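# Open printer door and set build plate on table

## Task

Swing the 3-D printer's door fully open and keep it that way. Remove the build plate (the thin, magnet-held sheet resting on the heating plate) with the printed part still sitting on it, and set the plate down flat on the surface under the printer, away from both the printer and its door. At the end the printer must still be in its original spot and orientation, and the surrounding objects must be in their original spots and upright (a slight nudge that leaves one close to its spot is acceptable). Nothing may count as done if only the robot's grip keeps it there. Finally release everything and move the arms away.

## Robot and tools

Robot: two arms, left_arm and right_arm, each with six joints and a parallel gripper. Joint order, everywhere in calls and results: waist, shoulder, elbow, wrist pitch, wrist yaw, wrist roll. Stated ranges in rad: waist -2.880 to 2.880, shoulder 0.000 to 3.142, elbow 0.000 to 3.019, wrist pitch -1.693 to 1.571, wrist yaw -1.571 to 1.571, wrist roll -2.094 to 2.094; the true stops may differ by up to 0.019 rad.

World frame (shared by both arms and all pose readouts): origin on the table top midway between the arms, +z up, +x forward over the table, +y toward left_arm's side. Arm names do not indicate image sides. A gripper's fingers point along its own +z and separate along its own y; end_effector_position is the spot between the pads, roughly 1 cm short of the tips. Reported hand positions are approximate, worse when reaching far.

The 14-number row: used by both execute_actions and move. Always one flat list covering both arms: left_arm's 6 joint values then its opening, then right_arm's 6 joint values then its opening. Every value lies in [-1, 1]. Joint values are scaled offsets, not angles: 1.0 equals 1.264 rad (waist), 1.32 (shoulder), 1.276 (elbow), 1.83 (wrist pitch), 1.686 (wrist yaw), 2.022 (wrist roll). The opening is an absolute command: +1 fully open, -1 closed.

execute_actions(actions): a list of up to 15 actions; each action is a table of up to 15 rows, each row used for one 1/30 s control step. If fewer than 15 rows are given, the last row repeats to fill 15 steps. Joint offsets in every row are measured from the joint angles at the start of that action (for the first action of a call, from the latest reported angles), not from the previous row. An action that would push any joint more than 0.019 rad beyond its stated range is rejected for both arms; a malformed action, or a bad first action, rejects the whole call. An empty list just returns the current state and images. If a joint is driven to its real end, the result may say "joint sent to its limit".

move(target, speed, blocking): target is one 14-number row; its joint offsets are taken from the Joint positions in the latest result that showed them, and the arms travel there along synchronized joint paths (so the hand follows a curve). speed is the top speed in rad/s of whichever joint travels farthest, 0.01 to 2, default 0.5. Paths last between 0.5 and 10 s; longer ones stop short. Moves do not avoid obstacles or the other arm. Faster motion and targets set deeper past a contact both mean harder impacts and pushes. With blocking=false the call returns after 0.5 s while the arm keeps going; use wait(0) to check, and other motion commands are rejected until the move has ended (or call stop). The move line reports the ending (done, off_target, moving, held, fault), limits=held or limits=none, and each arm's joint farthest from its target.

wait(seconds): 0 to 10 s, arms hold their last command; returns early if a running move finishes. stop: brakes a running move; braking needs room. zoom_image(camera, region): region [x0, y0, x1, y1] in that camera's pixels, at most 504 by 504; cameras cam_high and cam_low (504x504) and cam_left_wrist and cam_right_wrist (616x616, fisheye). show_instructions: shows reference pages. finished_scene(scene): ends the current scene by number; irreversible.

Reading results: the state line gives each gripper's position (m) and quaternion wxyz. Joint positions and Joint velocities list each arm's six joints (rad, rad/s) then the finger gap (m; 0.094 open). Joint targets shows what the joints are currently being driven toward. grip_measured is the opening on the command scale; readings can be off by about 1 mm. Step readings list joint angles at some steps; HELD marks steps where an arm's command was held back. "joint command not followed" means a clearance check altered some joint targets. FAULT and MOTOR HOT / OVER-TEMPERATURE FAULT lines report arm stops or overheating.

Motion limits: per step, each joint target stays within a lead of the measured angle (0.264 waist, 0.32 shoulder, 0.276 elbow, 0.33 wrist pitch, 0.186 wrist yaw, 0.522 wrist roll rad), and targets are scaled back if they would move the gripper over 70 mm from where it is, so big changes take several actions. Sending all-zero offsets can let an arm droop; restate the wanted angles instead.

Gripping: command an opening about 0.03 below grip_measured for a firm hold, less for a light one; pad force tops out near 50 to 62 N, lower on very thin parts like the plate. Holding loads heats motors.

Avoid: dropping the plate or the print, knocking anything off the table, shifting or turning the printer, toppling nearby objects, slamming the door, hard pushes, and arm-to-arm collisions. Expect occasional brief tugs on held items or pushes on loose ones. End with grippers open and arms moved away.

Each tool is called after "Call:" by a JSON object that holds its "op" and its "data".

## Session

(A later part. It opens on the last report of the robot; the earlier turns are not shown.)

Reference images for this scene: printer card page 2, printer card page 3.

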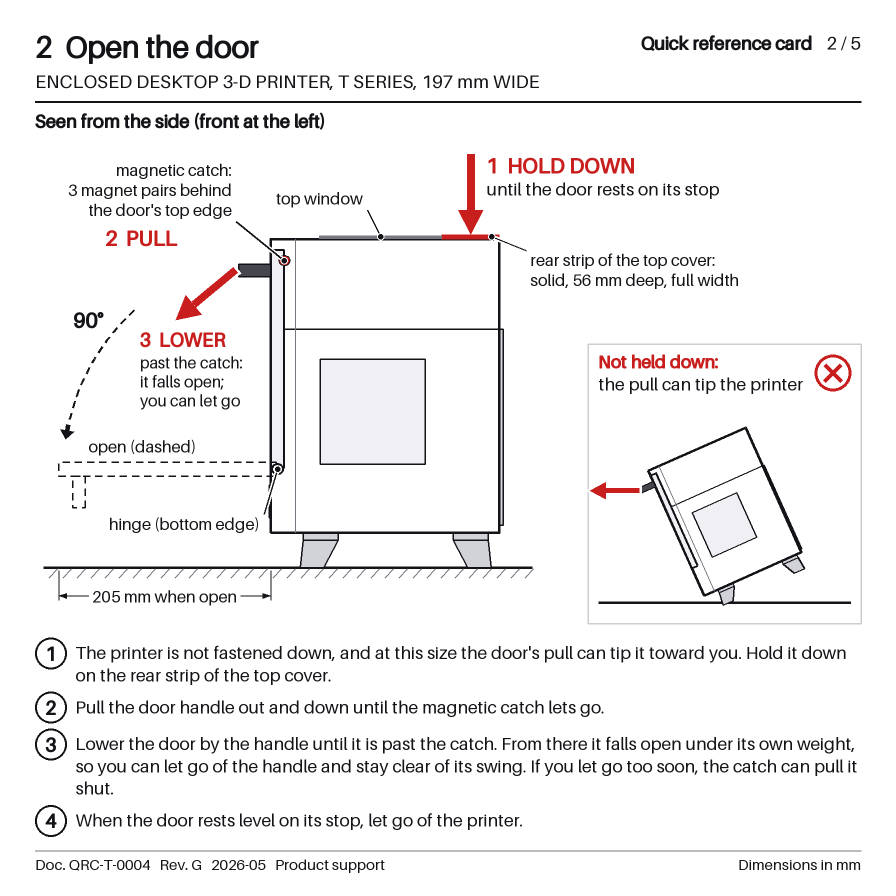

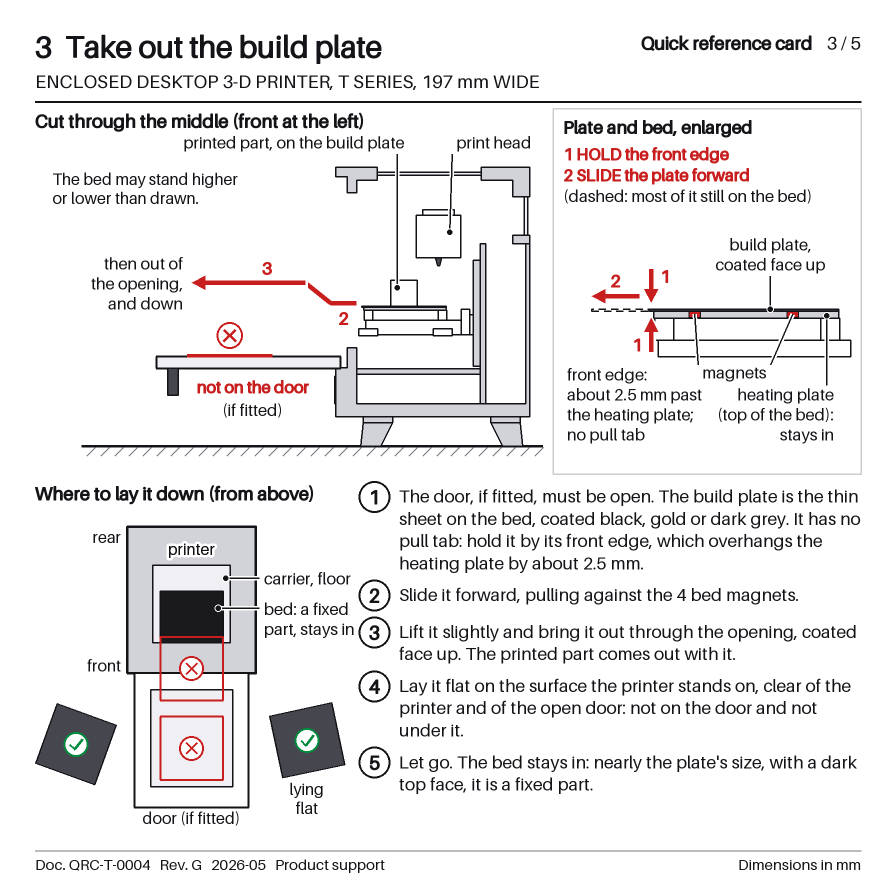

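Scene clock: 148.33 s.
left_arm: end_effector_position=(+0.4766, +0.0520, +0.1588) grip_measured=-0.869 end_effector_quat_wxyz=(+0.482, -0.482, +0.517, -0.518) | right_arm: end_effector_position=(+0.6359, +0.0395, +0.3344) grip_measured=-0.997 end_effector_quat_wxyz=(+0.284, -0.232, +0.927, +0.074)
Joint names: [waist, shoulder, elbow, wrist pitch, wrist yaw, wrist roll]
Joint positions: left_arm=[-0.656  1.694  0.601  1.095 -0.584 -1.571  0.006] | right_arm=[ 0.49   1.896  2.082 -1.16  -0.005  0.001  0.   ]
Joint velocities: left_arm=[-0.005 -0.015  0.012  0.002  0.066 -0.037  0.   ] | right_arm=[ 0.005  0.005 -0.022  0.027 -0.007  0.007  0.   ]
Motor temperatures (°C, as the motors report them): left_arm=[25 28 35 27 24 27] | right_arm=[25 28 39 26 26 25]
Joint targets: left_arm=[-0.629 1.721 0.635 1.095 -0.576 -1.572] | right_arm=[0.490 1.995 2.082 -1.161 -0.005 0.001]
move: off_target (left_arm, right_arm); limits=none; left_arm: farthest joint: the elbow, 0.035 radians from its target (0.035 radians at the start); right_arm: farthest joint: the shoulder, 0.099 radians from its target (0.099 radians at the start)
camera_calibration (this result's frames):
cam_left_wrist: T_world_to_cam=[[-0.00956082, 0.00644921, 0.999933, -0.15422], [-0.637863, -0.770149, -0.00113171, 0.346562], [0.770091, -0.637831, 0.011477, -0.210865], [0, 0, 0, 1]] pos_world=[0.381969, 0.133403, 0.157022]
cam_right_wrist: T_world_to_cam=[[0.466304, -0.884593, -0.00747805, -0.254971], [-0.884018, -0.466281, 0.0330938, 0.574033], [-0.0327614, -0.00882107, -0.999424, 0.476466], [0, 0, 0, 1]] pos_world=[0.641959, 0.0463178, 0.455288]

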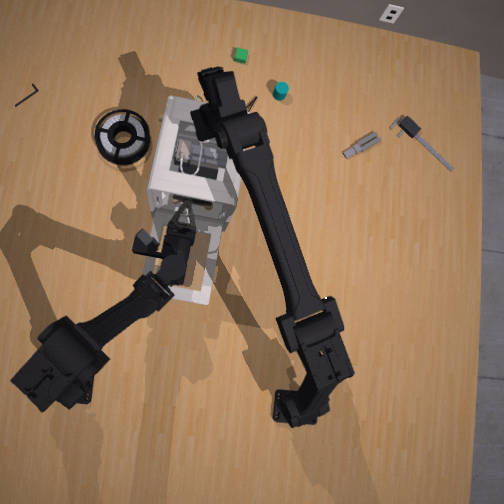

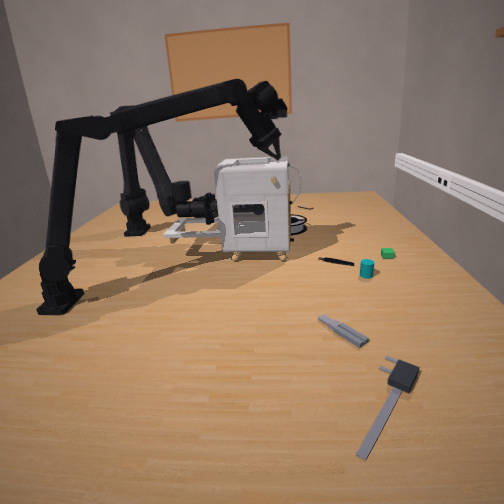

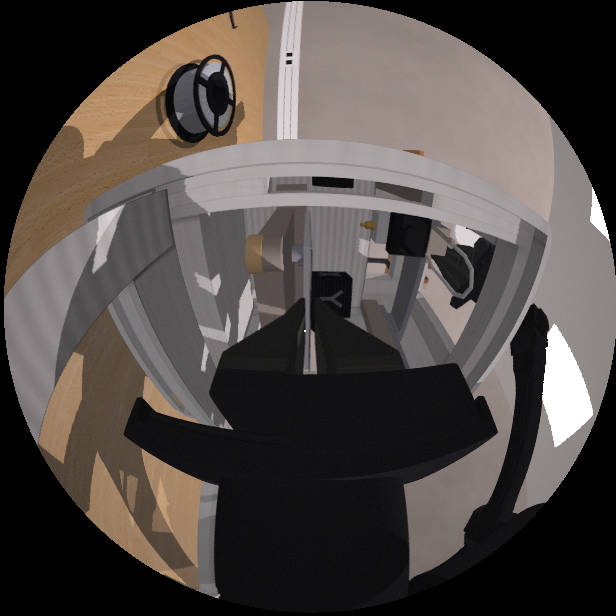

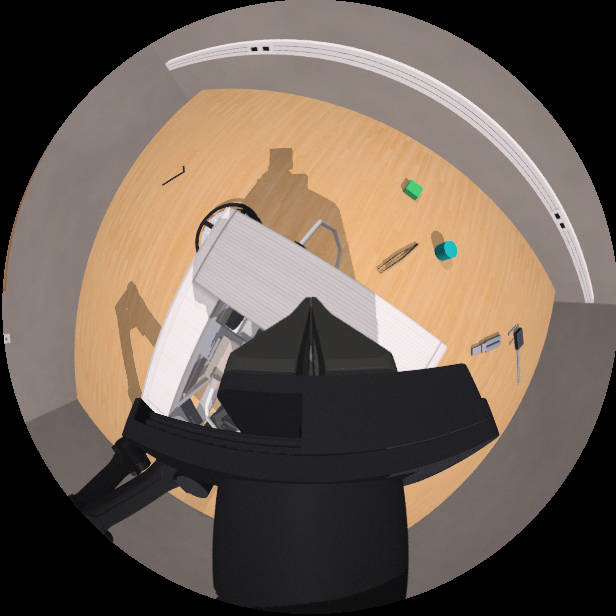

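Contact. Close.

Call:
{"op": "execute_actions", "data": {"actions": [[[0.015,0.015,0.025,0,0.005,0,-1,0,0.075,0,0,0,0,-1]],[[0.015,0.015,0.025,0,0.005,0,-1,0,0.075,0,0,0,0,-1]]]}}

Scene clock: 157.77 s.
left_arm: end_effector_position=(+0.4766, +0.0515, +0.1594) grip_measured=-0.980 end_effector_quat_wxyz=(+0.481, -0.481, +0.517, -0.520) | right_arm: end_effector_position=(+0.6364, +0.0398, +0.3345) grip_measured=-0.997 end_effector_quat_wxyz=(+0.285, -0.232, +0.927, +0.074)
Joint names: [waist, shoulder, elbow, wrist pitch, wrist yaw, wrist roll]
Joint positions: left_arm=[-0.656  1.694  0.601  1.098 -0.581 -1.571  0.001] | right_arm=[ 0.49   1.897  2.082 -1.157 -0.005  0.001  0.   ]
Joint velocities: left_arm=[-0.005  0.005  0.002 -0.007 -0.051  0.022 -0.   ] | right_arm=[-0.005 -0.015  0.007  0.007  0.007 -0.007 -0.   ]
Motor temperatures (°C, as the motors report them): left_arm=[25 28 36 27 24 27] | right_arm=[25 28 38 26 26 25]
Joint targets: left_arm=[-0.637 1.714 0.633 1.098 -0.573 -1.571] | right_arm=[0.490 1.995 2.082 -1.158 -0.005 0.001]
Step readings (joint positions; steps 1 to 15: 1st action; 16 to 30: 2nd action):
0: left_arm=[-0.656 1.694 0.601 1.095 -0.584 -1.571] | right_arm=[0.490 1.896 2.082 -1.160 -0.005 0.001]
1: left_arm=[-0.656 1.695 0.601 1.094 -0.583 -1.571] | right_arm=[0.490 1.896 2.082 -1.159 -0.005 0.001]
2: left_arm=[-0.656 1.695 0.601 1.098 -0.583 -1.571] | right_arm=[0.490 1.897 2.082 -1.159 -0.005 0.001]
4: left_arm=[-0.656 1.694 0.601 1.098 -0.582 -1.571] | right_arm=[0.490 1.897 2.082 -1.158 -0.005 0.001]
8: left_arm=[-0.656 1.694 0.601 1.098 -0.582 -1.571] | right_arm=[0.490 1.897 2.082 -1.158 -0.005 0.001]
15: left_arm=[-0.656 1.694 0.601 1.098 -0.582 -1.571] | right_arm=[0.490 1.897 2.082 -1.158 -0.005 0.001]
16: left_arm=[-0.656 1.694 0.601 1.098 -0.581 -1.571] | right_arm=[0.490 1.897 2.082 -1.157 -0.005 0.001]
17: left_arm=[-0.656 1.694 0.601 1.098 -0.581 -1.571] | right_arm=[0.490 1.897 2.082 -1.157 -0.005 0.001]
19: left_arm=[-0.656 1.694 0.601 1.098 -0.581 -1.571] | right_arm=[0.490 1.897 2.082 -1.157 -0.005 0.001]
23: left_arm=[-0.656 1.694 0.601 1.098 -0.581 -1.571] | right_arm=[0.490 1.897 2.082 -1.157 -0.005 0.001]
30: Joint positions above
camera_calibration (this result's frames):
cam_left_wrist: T_world_to_cam=[[-0.0116595, 0.00810378, 0.999899, -0.153878], [-0.640208, -0.768201, -0.00123928, 0.347169], [0.768113, -0.640157, 0.0141449, -0.210537], [0, 0, 0, 1]] pos_world=[0.382183, 0.133166, 0.157271]
cam_right_wrist: T_world_to_cam=[[0.466317, -0.884586, -0.00748705, -0.254973], [-0.884072, -0.46631, 0.0311875, 0.575247], [-0.0310793, -0.00792415, -0.999486, 0.475447], [0, 0, 0, 1]] pos_world=[0.642235, 0.046465, 0.455353]

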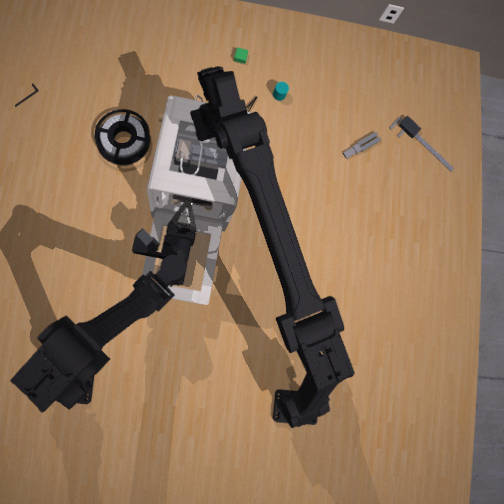

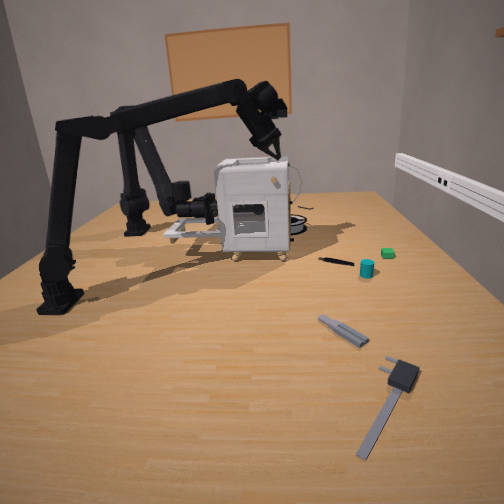

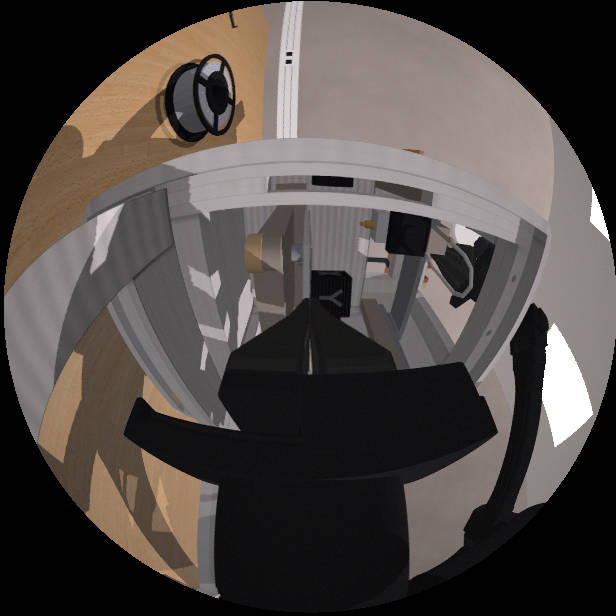

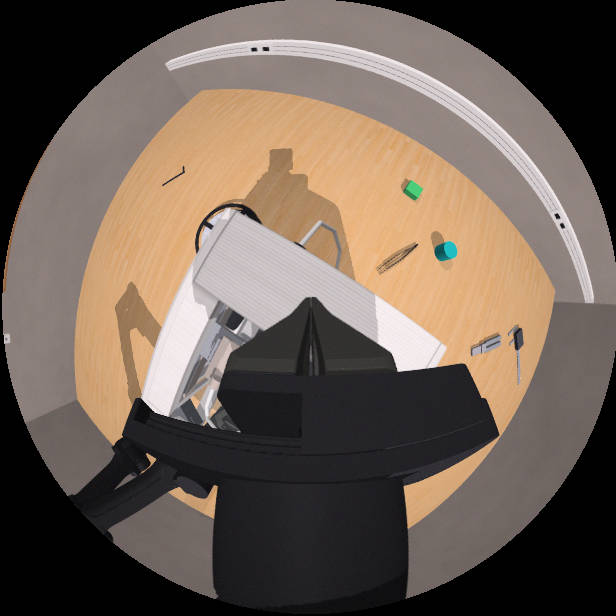

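Call:
{"op": "move", "data": {"target": [-0.053,-0.047,-0.06,0.018,-0.039,0,-1,0,0.075,0,0,0,0,-1], "speed": 0.03}}

Scene clock: 161.90 s.
left_arm: end_effector_position=(+0.4436, +0.0549, +0.1599) grip_measured=-0.980 end_effector_quat_wxyz=(+0.483, -0.484, +0.517, -0.515) | right_arm: end_effector_position=(+0.6366, +0.0399, +0.3344) grip_measured=-0.997 end_effector_quat_wxyz=(+0.286, -0.232, +0.927, +0.074)
Joint names: [waist, shoulder, elbow, wrist pitch, wrist yaw, wrist roll]
Joint positions: left_arm=[-0.709  1.641  0.527  1.112 -0.645 -1.571  0.001] | right_arm=[ 0.49   1.897  2.082 -1.156 -0.005  0.001  0.   ]
Joint velocities: left_arm=[-0.015 -0.005  0.012 -0.002 -0.037  0.037 -0.   ] | right_arm=[-0.005 -0.005  0.007 -0.022 -0.081 -0.007 -0.001]
Motor temperatures (°C, as the motors report them): left_arm=[25 28 35 27 24 27] | right_arm=[25 28 38 26 26 25]
Joint targets: left_arm=[-0.723 1.632 0.524 1.131 -0.647 -1.571] | right_arm=[0.490 1.995 2.082 -1.157 -0.005 0.001]
move: off_target (right_arm); limits=none; left_arm: farthest joint: the wrist pitch, 0.019 radians from its target (0.033 radians at the start); right_arm: farthest joint: the shoulder, 0.099 radians from its target (0.099 radians at the start)
camera_calibration (this result's frames):
cam_left_wrist: T_world_to_cam=[[-0.00636199, 0.00372211, 0.999973, -0.156926], [-0.631972, -0.77499, -0.00113604, 0.325449], [0.774965, -0.631962, 0.00728275, -0.185429], [0, 0, 0, 1]] pos_world=[0.348377, 0.13562, 0.158642]
cam_right_wrist: T_world_to_cam=[[0.466322, -0.884583, -0.00749065, -0.254975], [-0.884092, -0.466321, 0.0304249, 0.57583], [-0.0304064, -0.00756537, -0.999509, 0.474914], [0, 0, 0, 1]] pos_world=[0.642427, 0.0465677, 0.455251]

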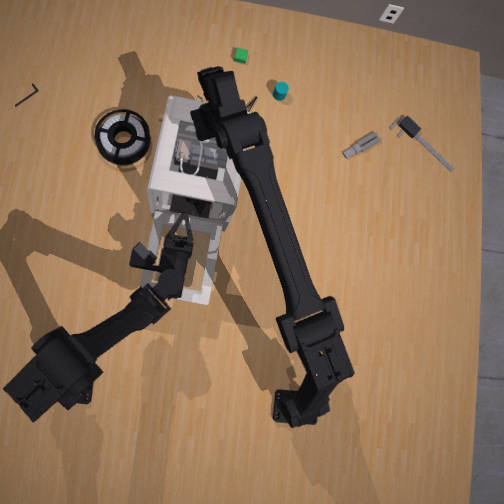

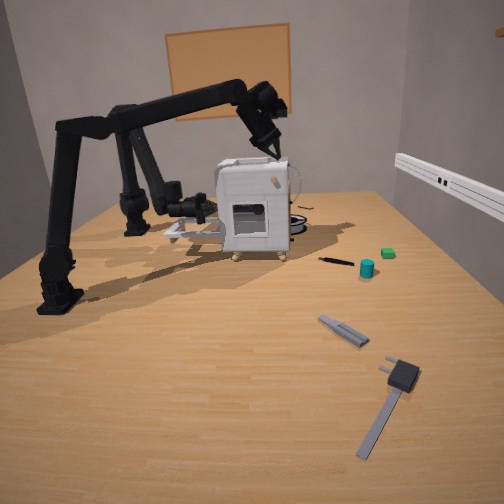

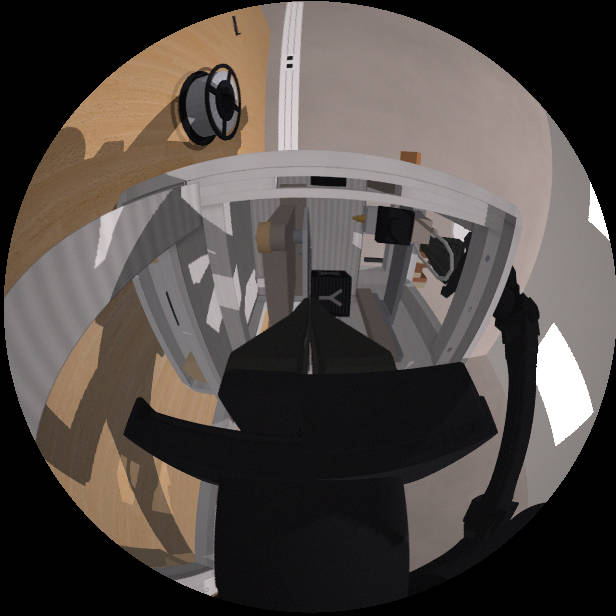

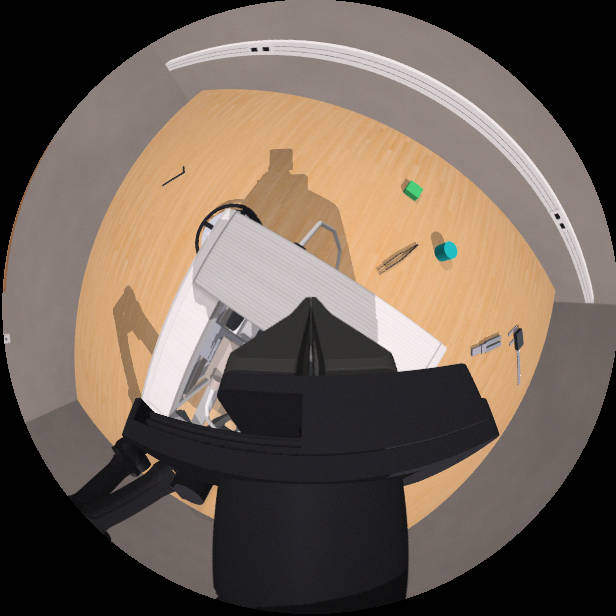

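Call:
{"op": "execute_actions", "data": {"actions": [[[0,0,0,0,0,0,-0.89,0,0.075,0,0,0,0,-1]]]}}

Call:
{"op": "move", "data": {"target": [0.034,0.036,0.054,0,0.019,0,-0.89,0,0.075,0,0,0,0,-1], "speed": 0.04}}

Call:
{"op": "zoom_image", "data": {"camera": "cam_left_wrist", "region": [240,200,380,340]}}

Scene clock: 164.77 s.
left_arm: end_effector_position=(+0.4436, +0.0549, +0.1599) grip_measured=-0.892 end_effector_quat_wxyz=(+0.483, -0.484, +0.517, -0.515) | right_arm: end_effector_position=(+0.6366, +0.0399, +0.3344) grip_measured=-0.997 end_effector_quat_wxyz=(+0.286, -0.232, +0.927, +0.074)
Joint names: [waist, shoulder, elbow, wrist pitch, wrist yaw, wrist roll]
Joint positions: left_arm=[-0.709  1.641  0.527  1.112 -0.645 -1.571  0.005] | right_arm=[ 0.49   1.897  2.082 -1.156 -0.005  0.001  0.   ]
Joint velocities: left_arm=[-0.015  0.005 -0.022 -0.012 -0.037  0.066 -0.001] | right_arm=[ 0.005 -0.005  0.012 -0.017 -0.066 -0.022  0.001]
Motor temperatures (°C, as the motors report them): left_arm=[25 28 35 27 24 27] | right_arm=[25 28 37 26 26 25]
Joint targets: left_arm=[-0.709 1.641 0.527 1.112 -0.645 -1.571] | right_arm=[0.490 1.996 2.082 -1.156 -0.005 0.001]
Step readings (joint positions):
0: left_arm=[-0.709 1.641 0.527 1.112 -0.645 -1.571] | right_arm=[0.490 1.897 2.082 -1.156 -0.005 0.001]
1: left_arm=[-0.709 1.641 0.527 1.112 -0.645 -1.571] | right_arm=[0.490 1.897 2.082 -1.156 -0.005 0.001]
2: left_arm=[-0.709 1.641 0.527 1.112 -0.645 -1.571] | right_arm=[0.490 1.897 2.082 -1.156 -0.005 0.001]
4: left_arm=[-0.709 1.641 0.527 1.112 -0.645 -1.571] | right_arm=[0.490 1.897 2.082 -1.156 -0.005 0.001]
8: left_arm=[-0.709 1.641 0.527 1.112 -0.645 -1.571] | right_arm=[0.490 1.897 2.082 -1.156 -0.005 0.001]
15: Joint positions above
camera_calibration (this result's frames):
cam_left_wrist: T_world_to_cam=[[-0.00636199, 0.00372211, 0.999973, -0.156926], [-0.631972, -0.77499, -0.00113604, 0.325449], [0.774965, -0.631962, 0.00728275, -0.185429], [0, 0, 0, 1]] pos_world=[0.348377, 0.13562, 0.158642]
cam_right_wrist: T_world_to_cam=[[0.466322, -0.884583, -0.00749065, -0.254975], [-0.884092, -0.466321, 0.0304249, 0.57583], [-0.0304064, -0.00756537, -0.999509, 0.474914], [0, 0, 0, 1]] pos_world=[0.642427, 0.0465677, 0.455251]

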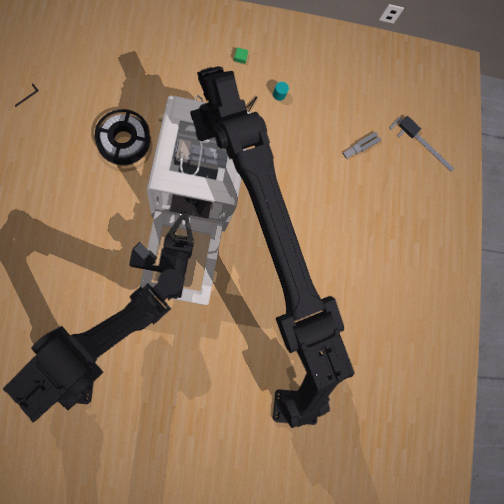

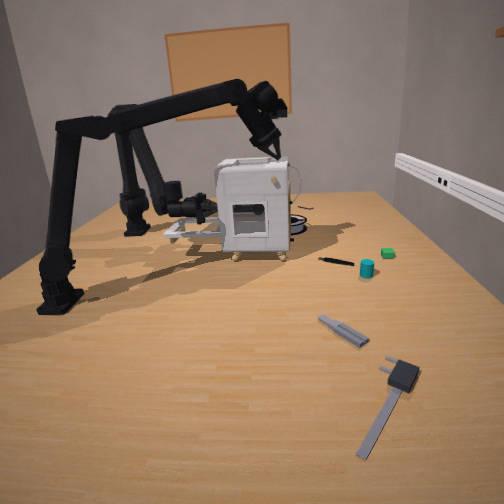

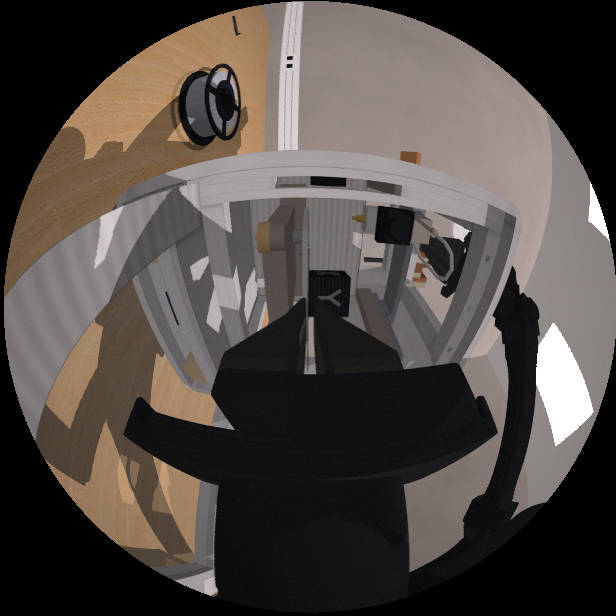

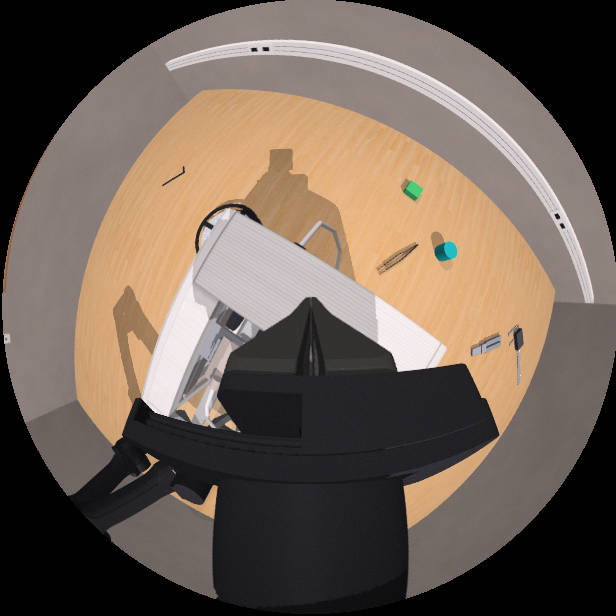

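Scene clock: 167.50 s.
left_arm: end_effector_position=(+0.4611, +0.0538, +0.1607) grip_measured=-0.892 end_effector_quat_wxyz=(+0.483, -0.483, +0.514, -0.519) | right_arm: end_effector_position=(+0.6368, +0.0400, +0.3345) grip_measured=-0.997 end_effector_quat_wxyz=(+0.286, -0.232, +0.927, +0.074)
Joint names: [waist, shoulder, elbow, wrist pitch, wrist yaw, wrist roll]
Joint positions: left_arm=[-0.68   1.67   0.566  1.112 -0.615 -1.571  0.005] | right_arm=[ 0.49   1.897  2.082 -1.155 -0.005  0.001  0.   ]
Joint velocities: left_arm=[ 0.005  0.015 -0.027  0.007 -0.007  0.022 -0.001] | right_arm=[-0.005  0.005 -0.002  0.002 -0.007 -0.022  0.001]
Motor temperatures (°C, as the motors report them): left_arm=[25 28 35 27 24 27] | right_arm=[25 28 37 26 26 25]
Joint targets: left_arm=[-0.666 1.689 0.596 1.112 -0.612 -1.571] | right_arm=[0.490 1.995 2.082 -1.156 -0.005 0.001]
move: off_target (left_arm, right_arm); limits=none; left_arm: farthest joint: the elbow, 0.030 radians from its target (0.069 radians at the start); right_arm: farthest joint: the shoulder, 0.099 radians from its target (0.099 radians at the start)
camera_calibration (this result's frames):
cam_left_wrist: T_world_to_cam=[[-0.013722, 0.00978656, 0.999858, -0.154486], [-0.63285, -0.774273, -0.00110669, 0.33597], [0.774153, -0.632776, 0.016818, -0.200815], [0, 0, 0, 1]] pos_world=[0.36596, 0.134574, 0.158213]
cam_right_wrist: T_world_to_cam=[[0.466327, -0.884581, -0.00749424, -0.254975], [-0.884113, -0.466332, 0.0296623, 0.57625], [-0.0297335, -0.00720657, -0.999532, 0.474589], [0, 0, 0, 1]] pos_world=[0.642483, 0.0465972, 0.455363]

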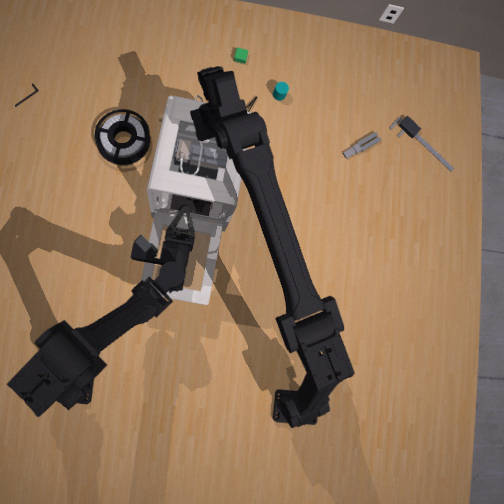

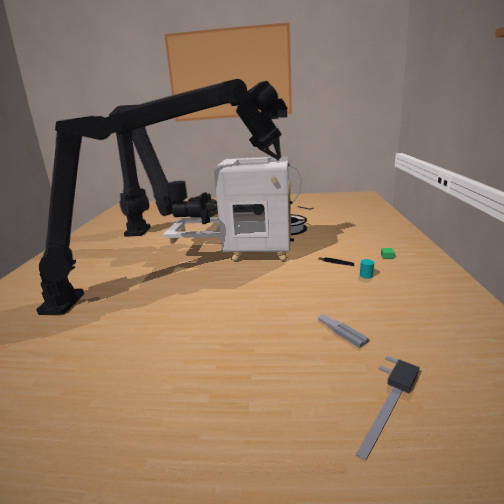

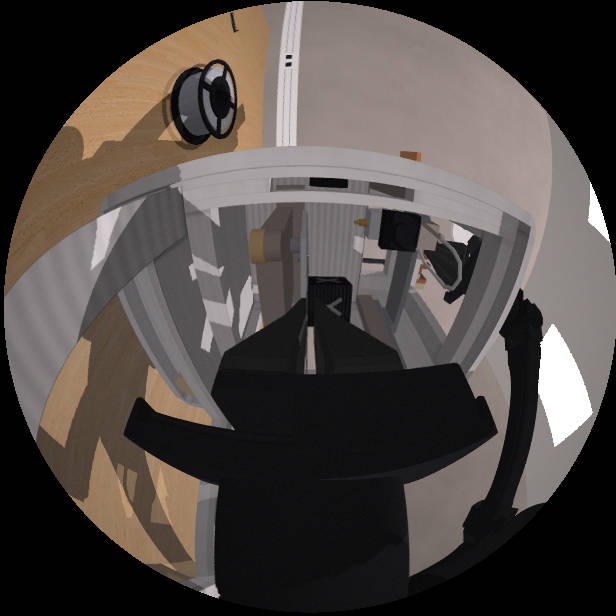

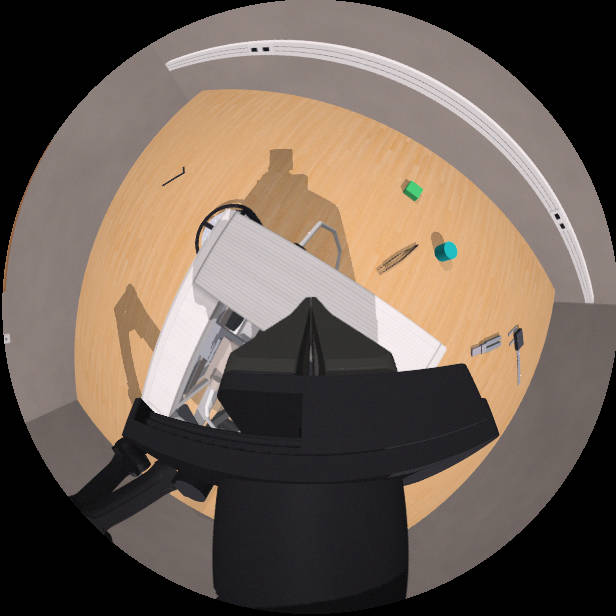

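Region (240, 200, 380, 340) of cam_left_wrist's 616x616 image, scaled by 3.600, with more detail than that image has.

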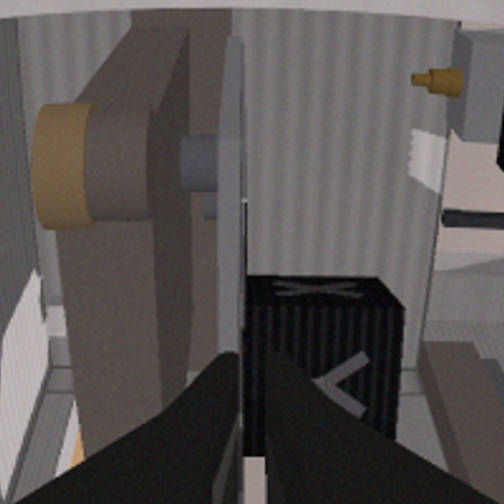

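Call:
{"op": "execute_actions", "data": {"actions": [[[0,0,0,0,0,0,-1,0,0.075,0,0,0,0,-1]],[[0,0,0,0,0,0,-1,0,0.075,0,0,0,0,-1]]]}}

Call:
{"op": "move", "data": {"target": [-0.187,-0.163,-0.175,0.016,-0.133,0,-1,0,0.075,0,0,0,0,-1], "speed": 0.06}}

Scene clock: 169.57 s.
left_arm: end_effector_position=(+0.4611, +0.0538, +0.1607) grip_measured=-0.977 end_effector_quat_wxyz=(+0.483, -0.483, +0.514, -0.519) | right_arm: end_effector_position=(+0.6368, +0.0400, +0.3345) grip_measured=-0.997 end_effector_quat_wxyz=(+0.286, -0.232, +0.927, +0.074)
Joint names: [waist, shoulder, elbow, wrist pitch, wrist yaw, wrist roll]
Joint positions: left_arm=[-0.68   1.67   0.566  1.112 -0.615 -1.571  0.001] | right_arm=[ 0.49   1.897  2.082 -1.155 -0.005  0.001  0.   ]
Joint velocities: left_arm=[-0.015 -0.015 -0.012 -0.007 -0.007  0.022 -0.001] | right_arm=[-0.024 -0.005 -0.002 -0.012  0.022 -0.037 -0.   ]
Motor temperatures (°C, as the motors report them): left_arm=[25 28 35 27 24 27] | right_arm=[25 28 37 26 26 25]
Joint targets: left_arm=[-0.680 1.670 0.566 1.112 -0.615 -1.571] | right_arm=[0.490 1.995 2.082 -1.155 -0.005 0.001]
Step readings (joint positions; steps 1 to 15: 1st action; 16 to 30: 2nd action):
0: left_arm=[-0.680 1.670 0.566 1.112 -0.615 -1.571] | right_arm=[0.490 1.897 2.082 -1.155 -0.005 0.001]
1: left_arm=[-0.680 1.670 0.566 1.112 -0.615 -1.571] | right_arm=[0.490 1.897 2.082 -1.155 -0.005 0.001]
2: left_arm=[-0.680 1.670 0.566 1.112 -0.615 -1.571] | right_arm=[0.490 1.897 2.082 -1.155 -0.005 0.001]
4: left_arm=[-0.680 1.670 0.566 1.112 -0.615 -1.571] | right_arm=[0.490 1.897 2.082 -1.155 -0.005 0.001]
8: left_arm=[-0.680 1.670 0.566 1.112 -0.615 -1.571] | right_arm=[0.490 1.897 2.082 -1.155 -0.005 0.001]
15: left_arm=[-0.680 1.670 0.566 1.112 -0.615 -1.571] | right_arm=[0.490 1.897 2.082 -1.155 -0.005 0.001]
16: left_arm=[-0.680 1.670 0.566 1.112 -0.615 -1.571] | right_arm=[0.490 1.897 2.082 -1.155 -0.005 0.001]
17: left_arm=[-0.680 1.670 0.566 1.112 -0.615 -1.571] | right_arm=[0.490 1.897 2.082 -1.155 -0.005 0.001]
19: left_arm=[-0.680 1.670 0.566 1.112 -0.615 -1.571] | right_arm=[0.490 1.897 2.082 -1.155 -0.005 0.001]
23: left_arm=[-0.680 1.670 0.566 1.112 -0.615 -1.571] | right_arm=[0.490 1.897 2.082 -1.155 -0.005 0.001]
30: Joint positions above
camera_calibration (this result's frames):
cam_left_wrist: T_world_to_cam=[[-0.013722, 0.00978656, 0.999858, -0.154486], [-0.63285, -0.774273, -0.00110669, 0.33597], [0.774153, -0.632776, 0.016818, -0.200815], [0, 0, 0, 1]] pos_world=[0.36596, 0.134574, 0.158213]
cam_right_wrist: T_world_to_cam=[[0.466327, -0.884581, -0.00749424, -0.254975], [-0.884113, -0.466332, 0.0296623, 0.57625], [-0.0297335, -0.00720657, -0.999532, 0.474589], [0, 0, 0, 1]] pos_world=[0.642483, 0.0465972, 0.455363]

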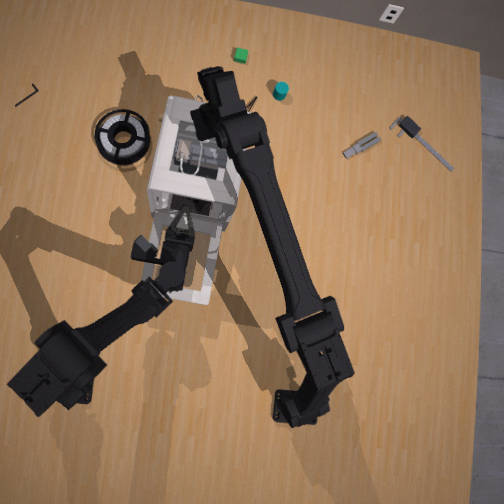

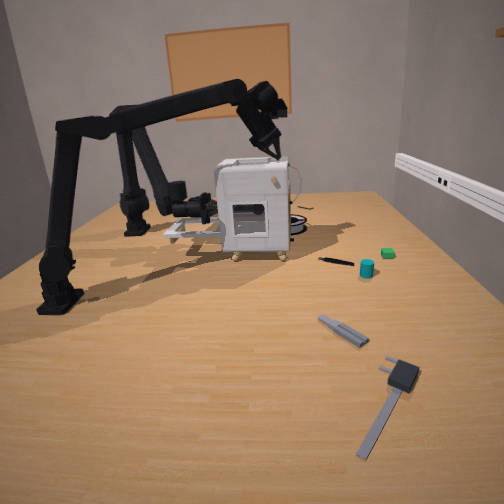

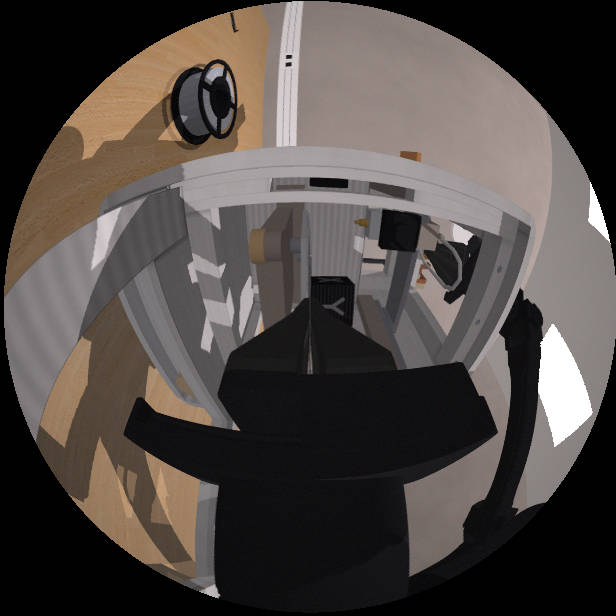

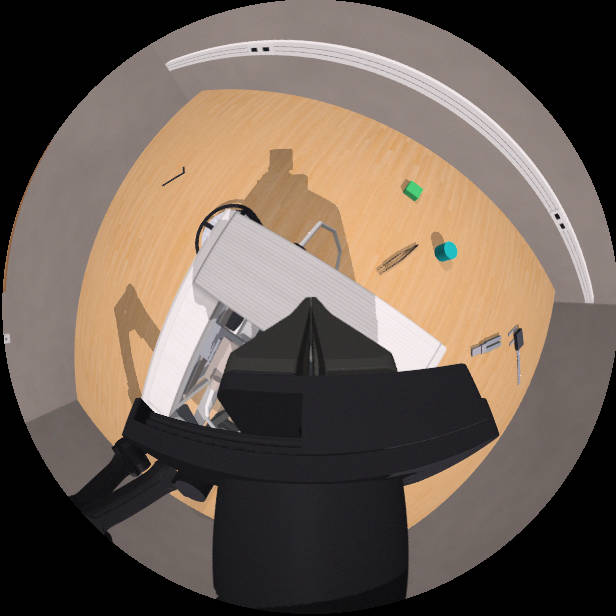

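Scene clock: 173.80 s.
left_arm: end_effector_position=(+0.3502, +0.0609, +0.1691) grip_measured=-0.977 end_effector_quat_wxyz=(+0.483, -0.483, +0.518, -0.515) | right_arm: end_effector_position=(+0.6370, +0.0401, +0.3344) grip_measured=-0.997 end_effector_quat_wxyz=(+0.286, -0.232, +0.927, +0.074)
Joint names: [waist, shoulder, elbow, wrist pitch, wrist yaw, wrist roll]
Joint positions: left_arm=[-0.904  1.466  0.343  1.119 -0.836 -1.571  0.001] | right_arm=[ 0.49   1.897  2.082 -1.154 -0.005  0.001  0.   ]
Joint velocities: left_arm=[ 0.005 -0.005  0.007 -0.022 -0.066  0.007 -0.001] | right_arm=[-0.005 -0.015 -0.002 -0.002  0.007 -0.081 -0.   ]
Motor temperatures (°C, as the motors report them): left_arm=[25 28 35 27 24 27] | right_arm=[25 28 37 26 26 25]
Joint targets: left_arm=[-0.917 1.455 0.343 1.141 -0.839 -1.571] | right_arm=[0.490 1.996 2.082 -1.155 -0.005 0.001]
move: off_target (left_arm, right_arm); limits=none; left_arm: farthest joint: the wrist pitch, 0.022 radians from its target (0.030 radians at the start); right_arm: farthest joint: the shoulder, 0.099 radians from its target (0.099 radians at the start)
camera_calibration (this result's frames):
cam_left_wrist: T_world_to_cam=[[-0.00599447, 0.00250477, 0.999979, -0.166753], [-0.63404, -0.773298, -0.00186384, 0.271798], [0.773277, -0.634038, 0.00622363, -0.108373], [0, 0, 0, 1]] pos_world=[0.255134, 0.141886, 0.16793]
cam_right_wrist: T_world_to_cam=[[0.466332, -0.884578, -0.00749782, -0.254977], [-0.884132, -0.466342, 0.0288997, 0.576831], [-0.0290606, -0.00684777, -0.999554, 0.474054], [0, 0, 0, 1]] pos_world=[0.642675, 0.0466997, 0.455261]

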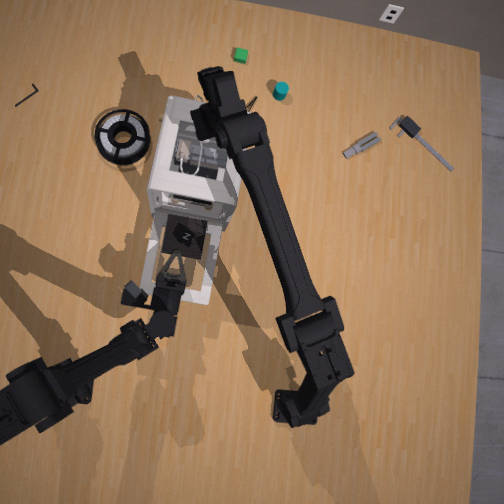

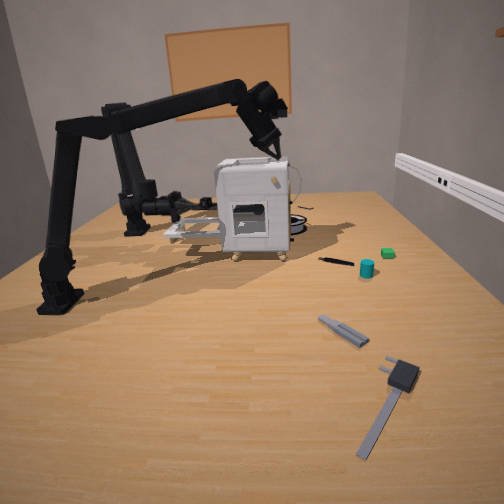

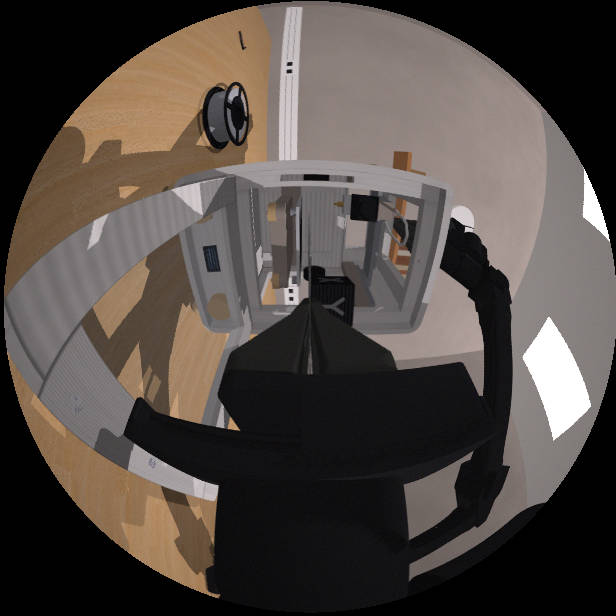

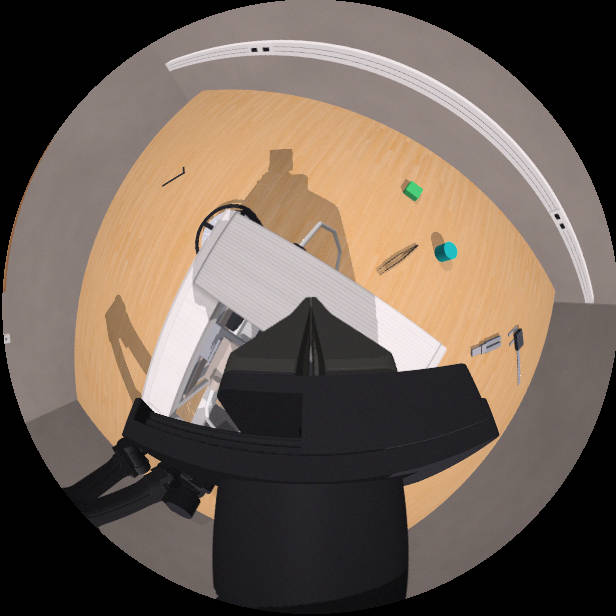

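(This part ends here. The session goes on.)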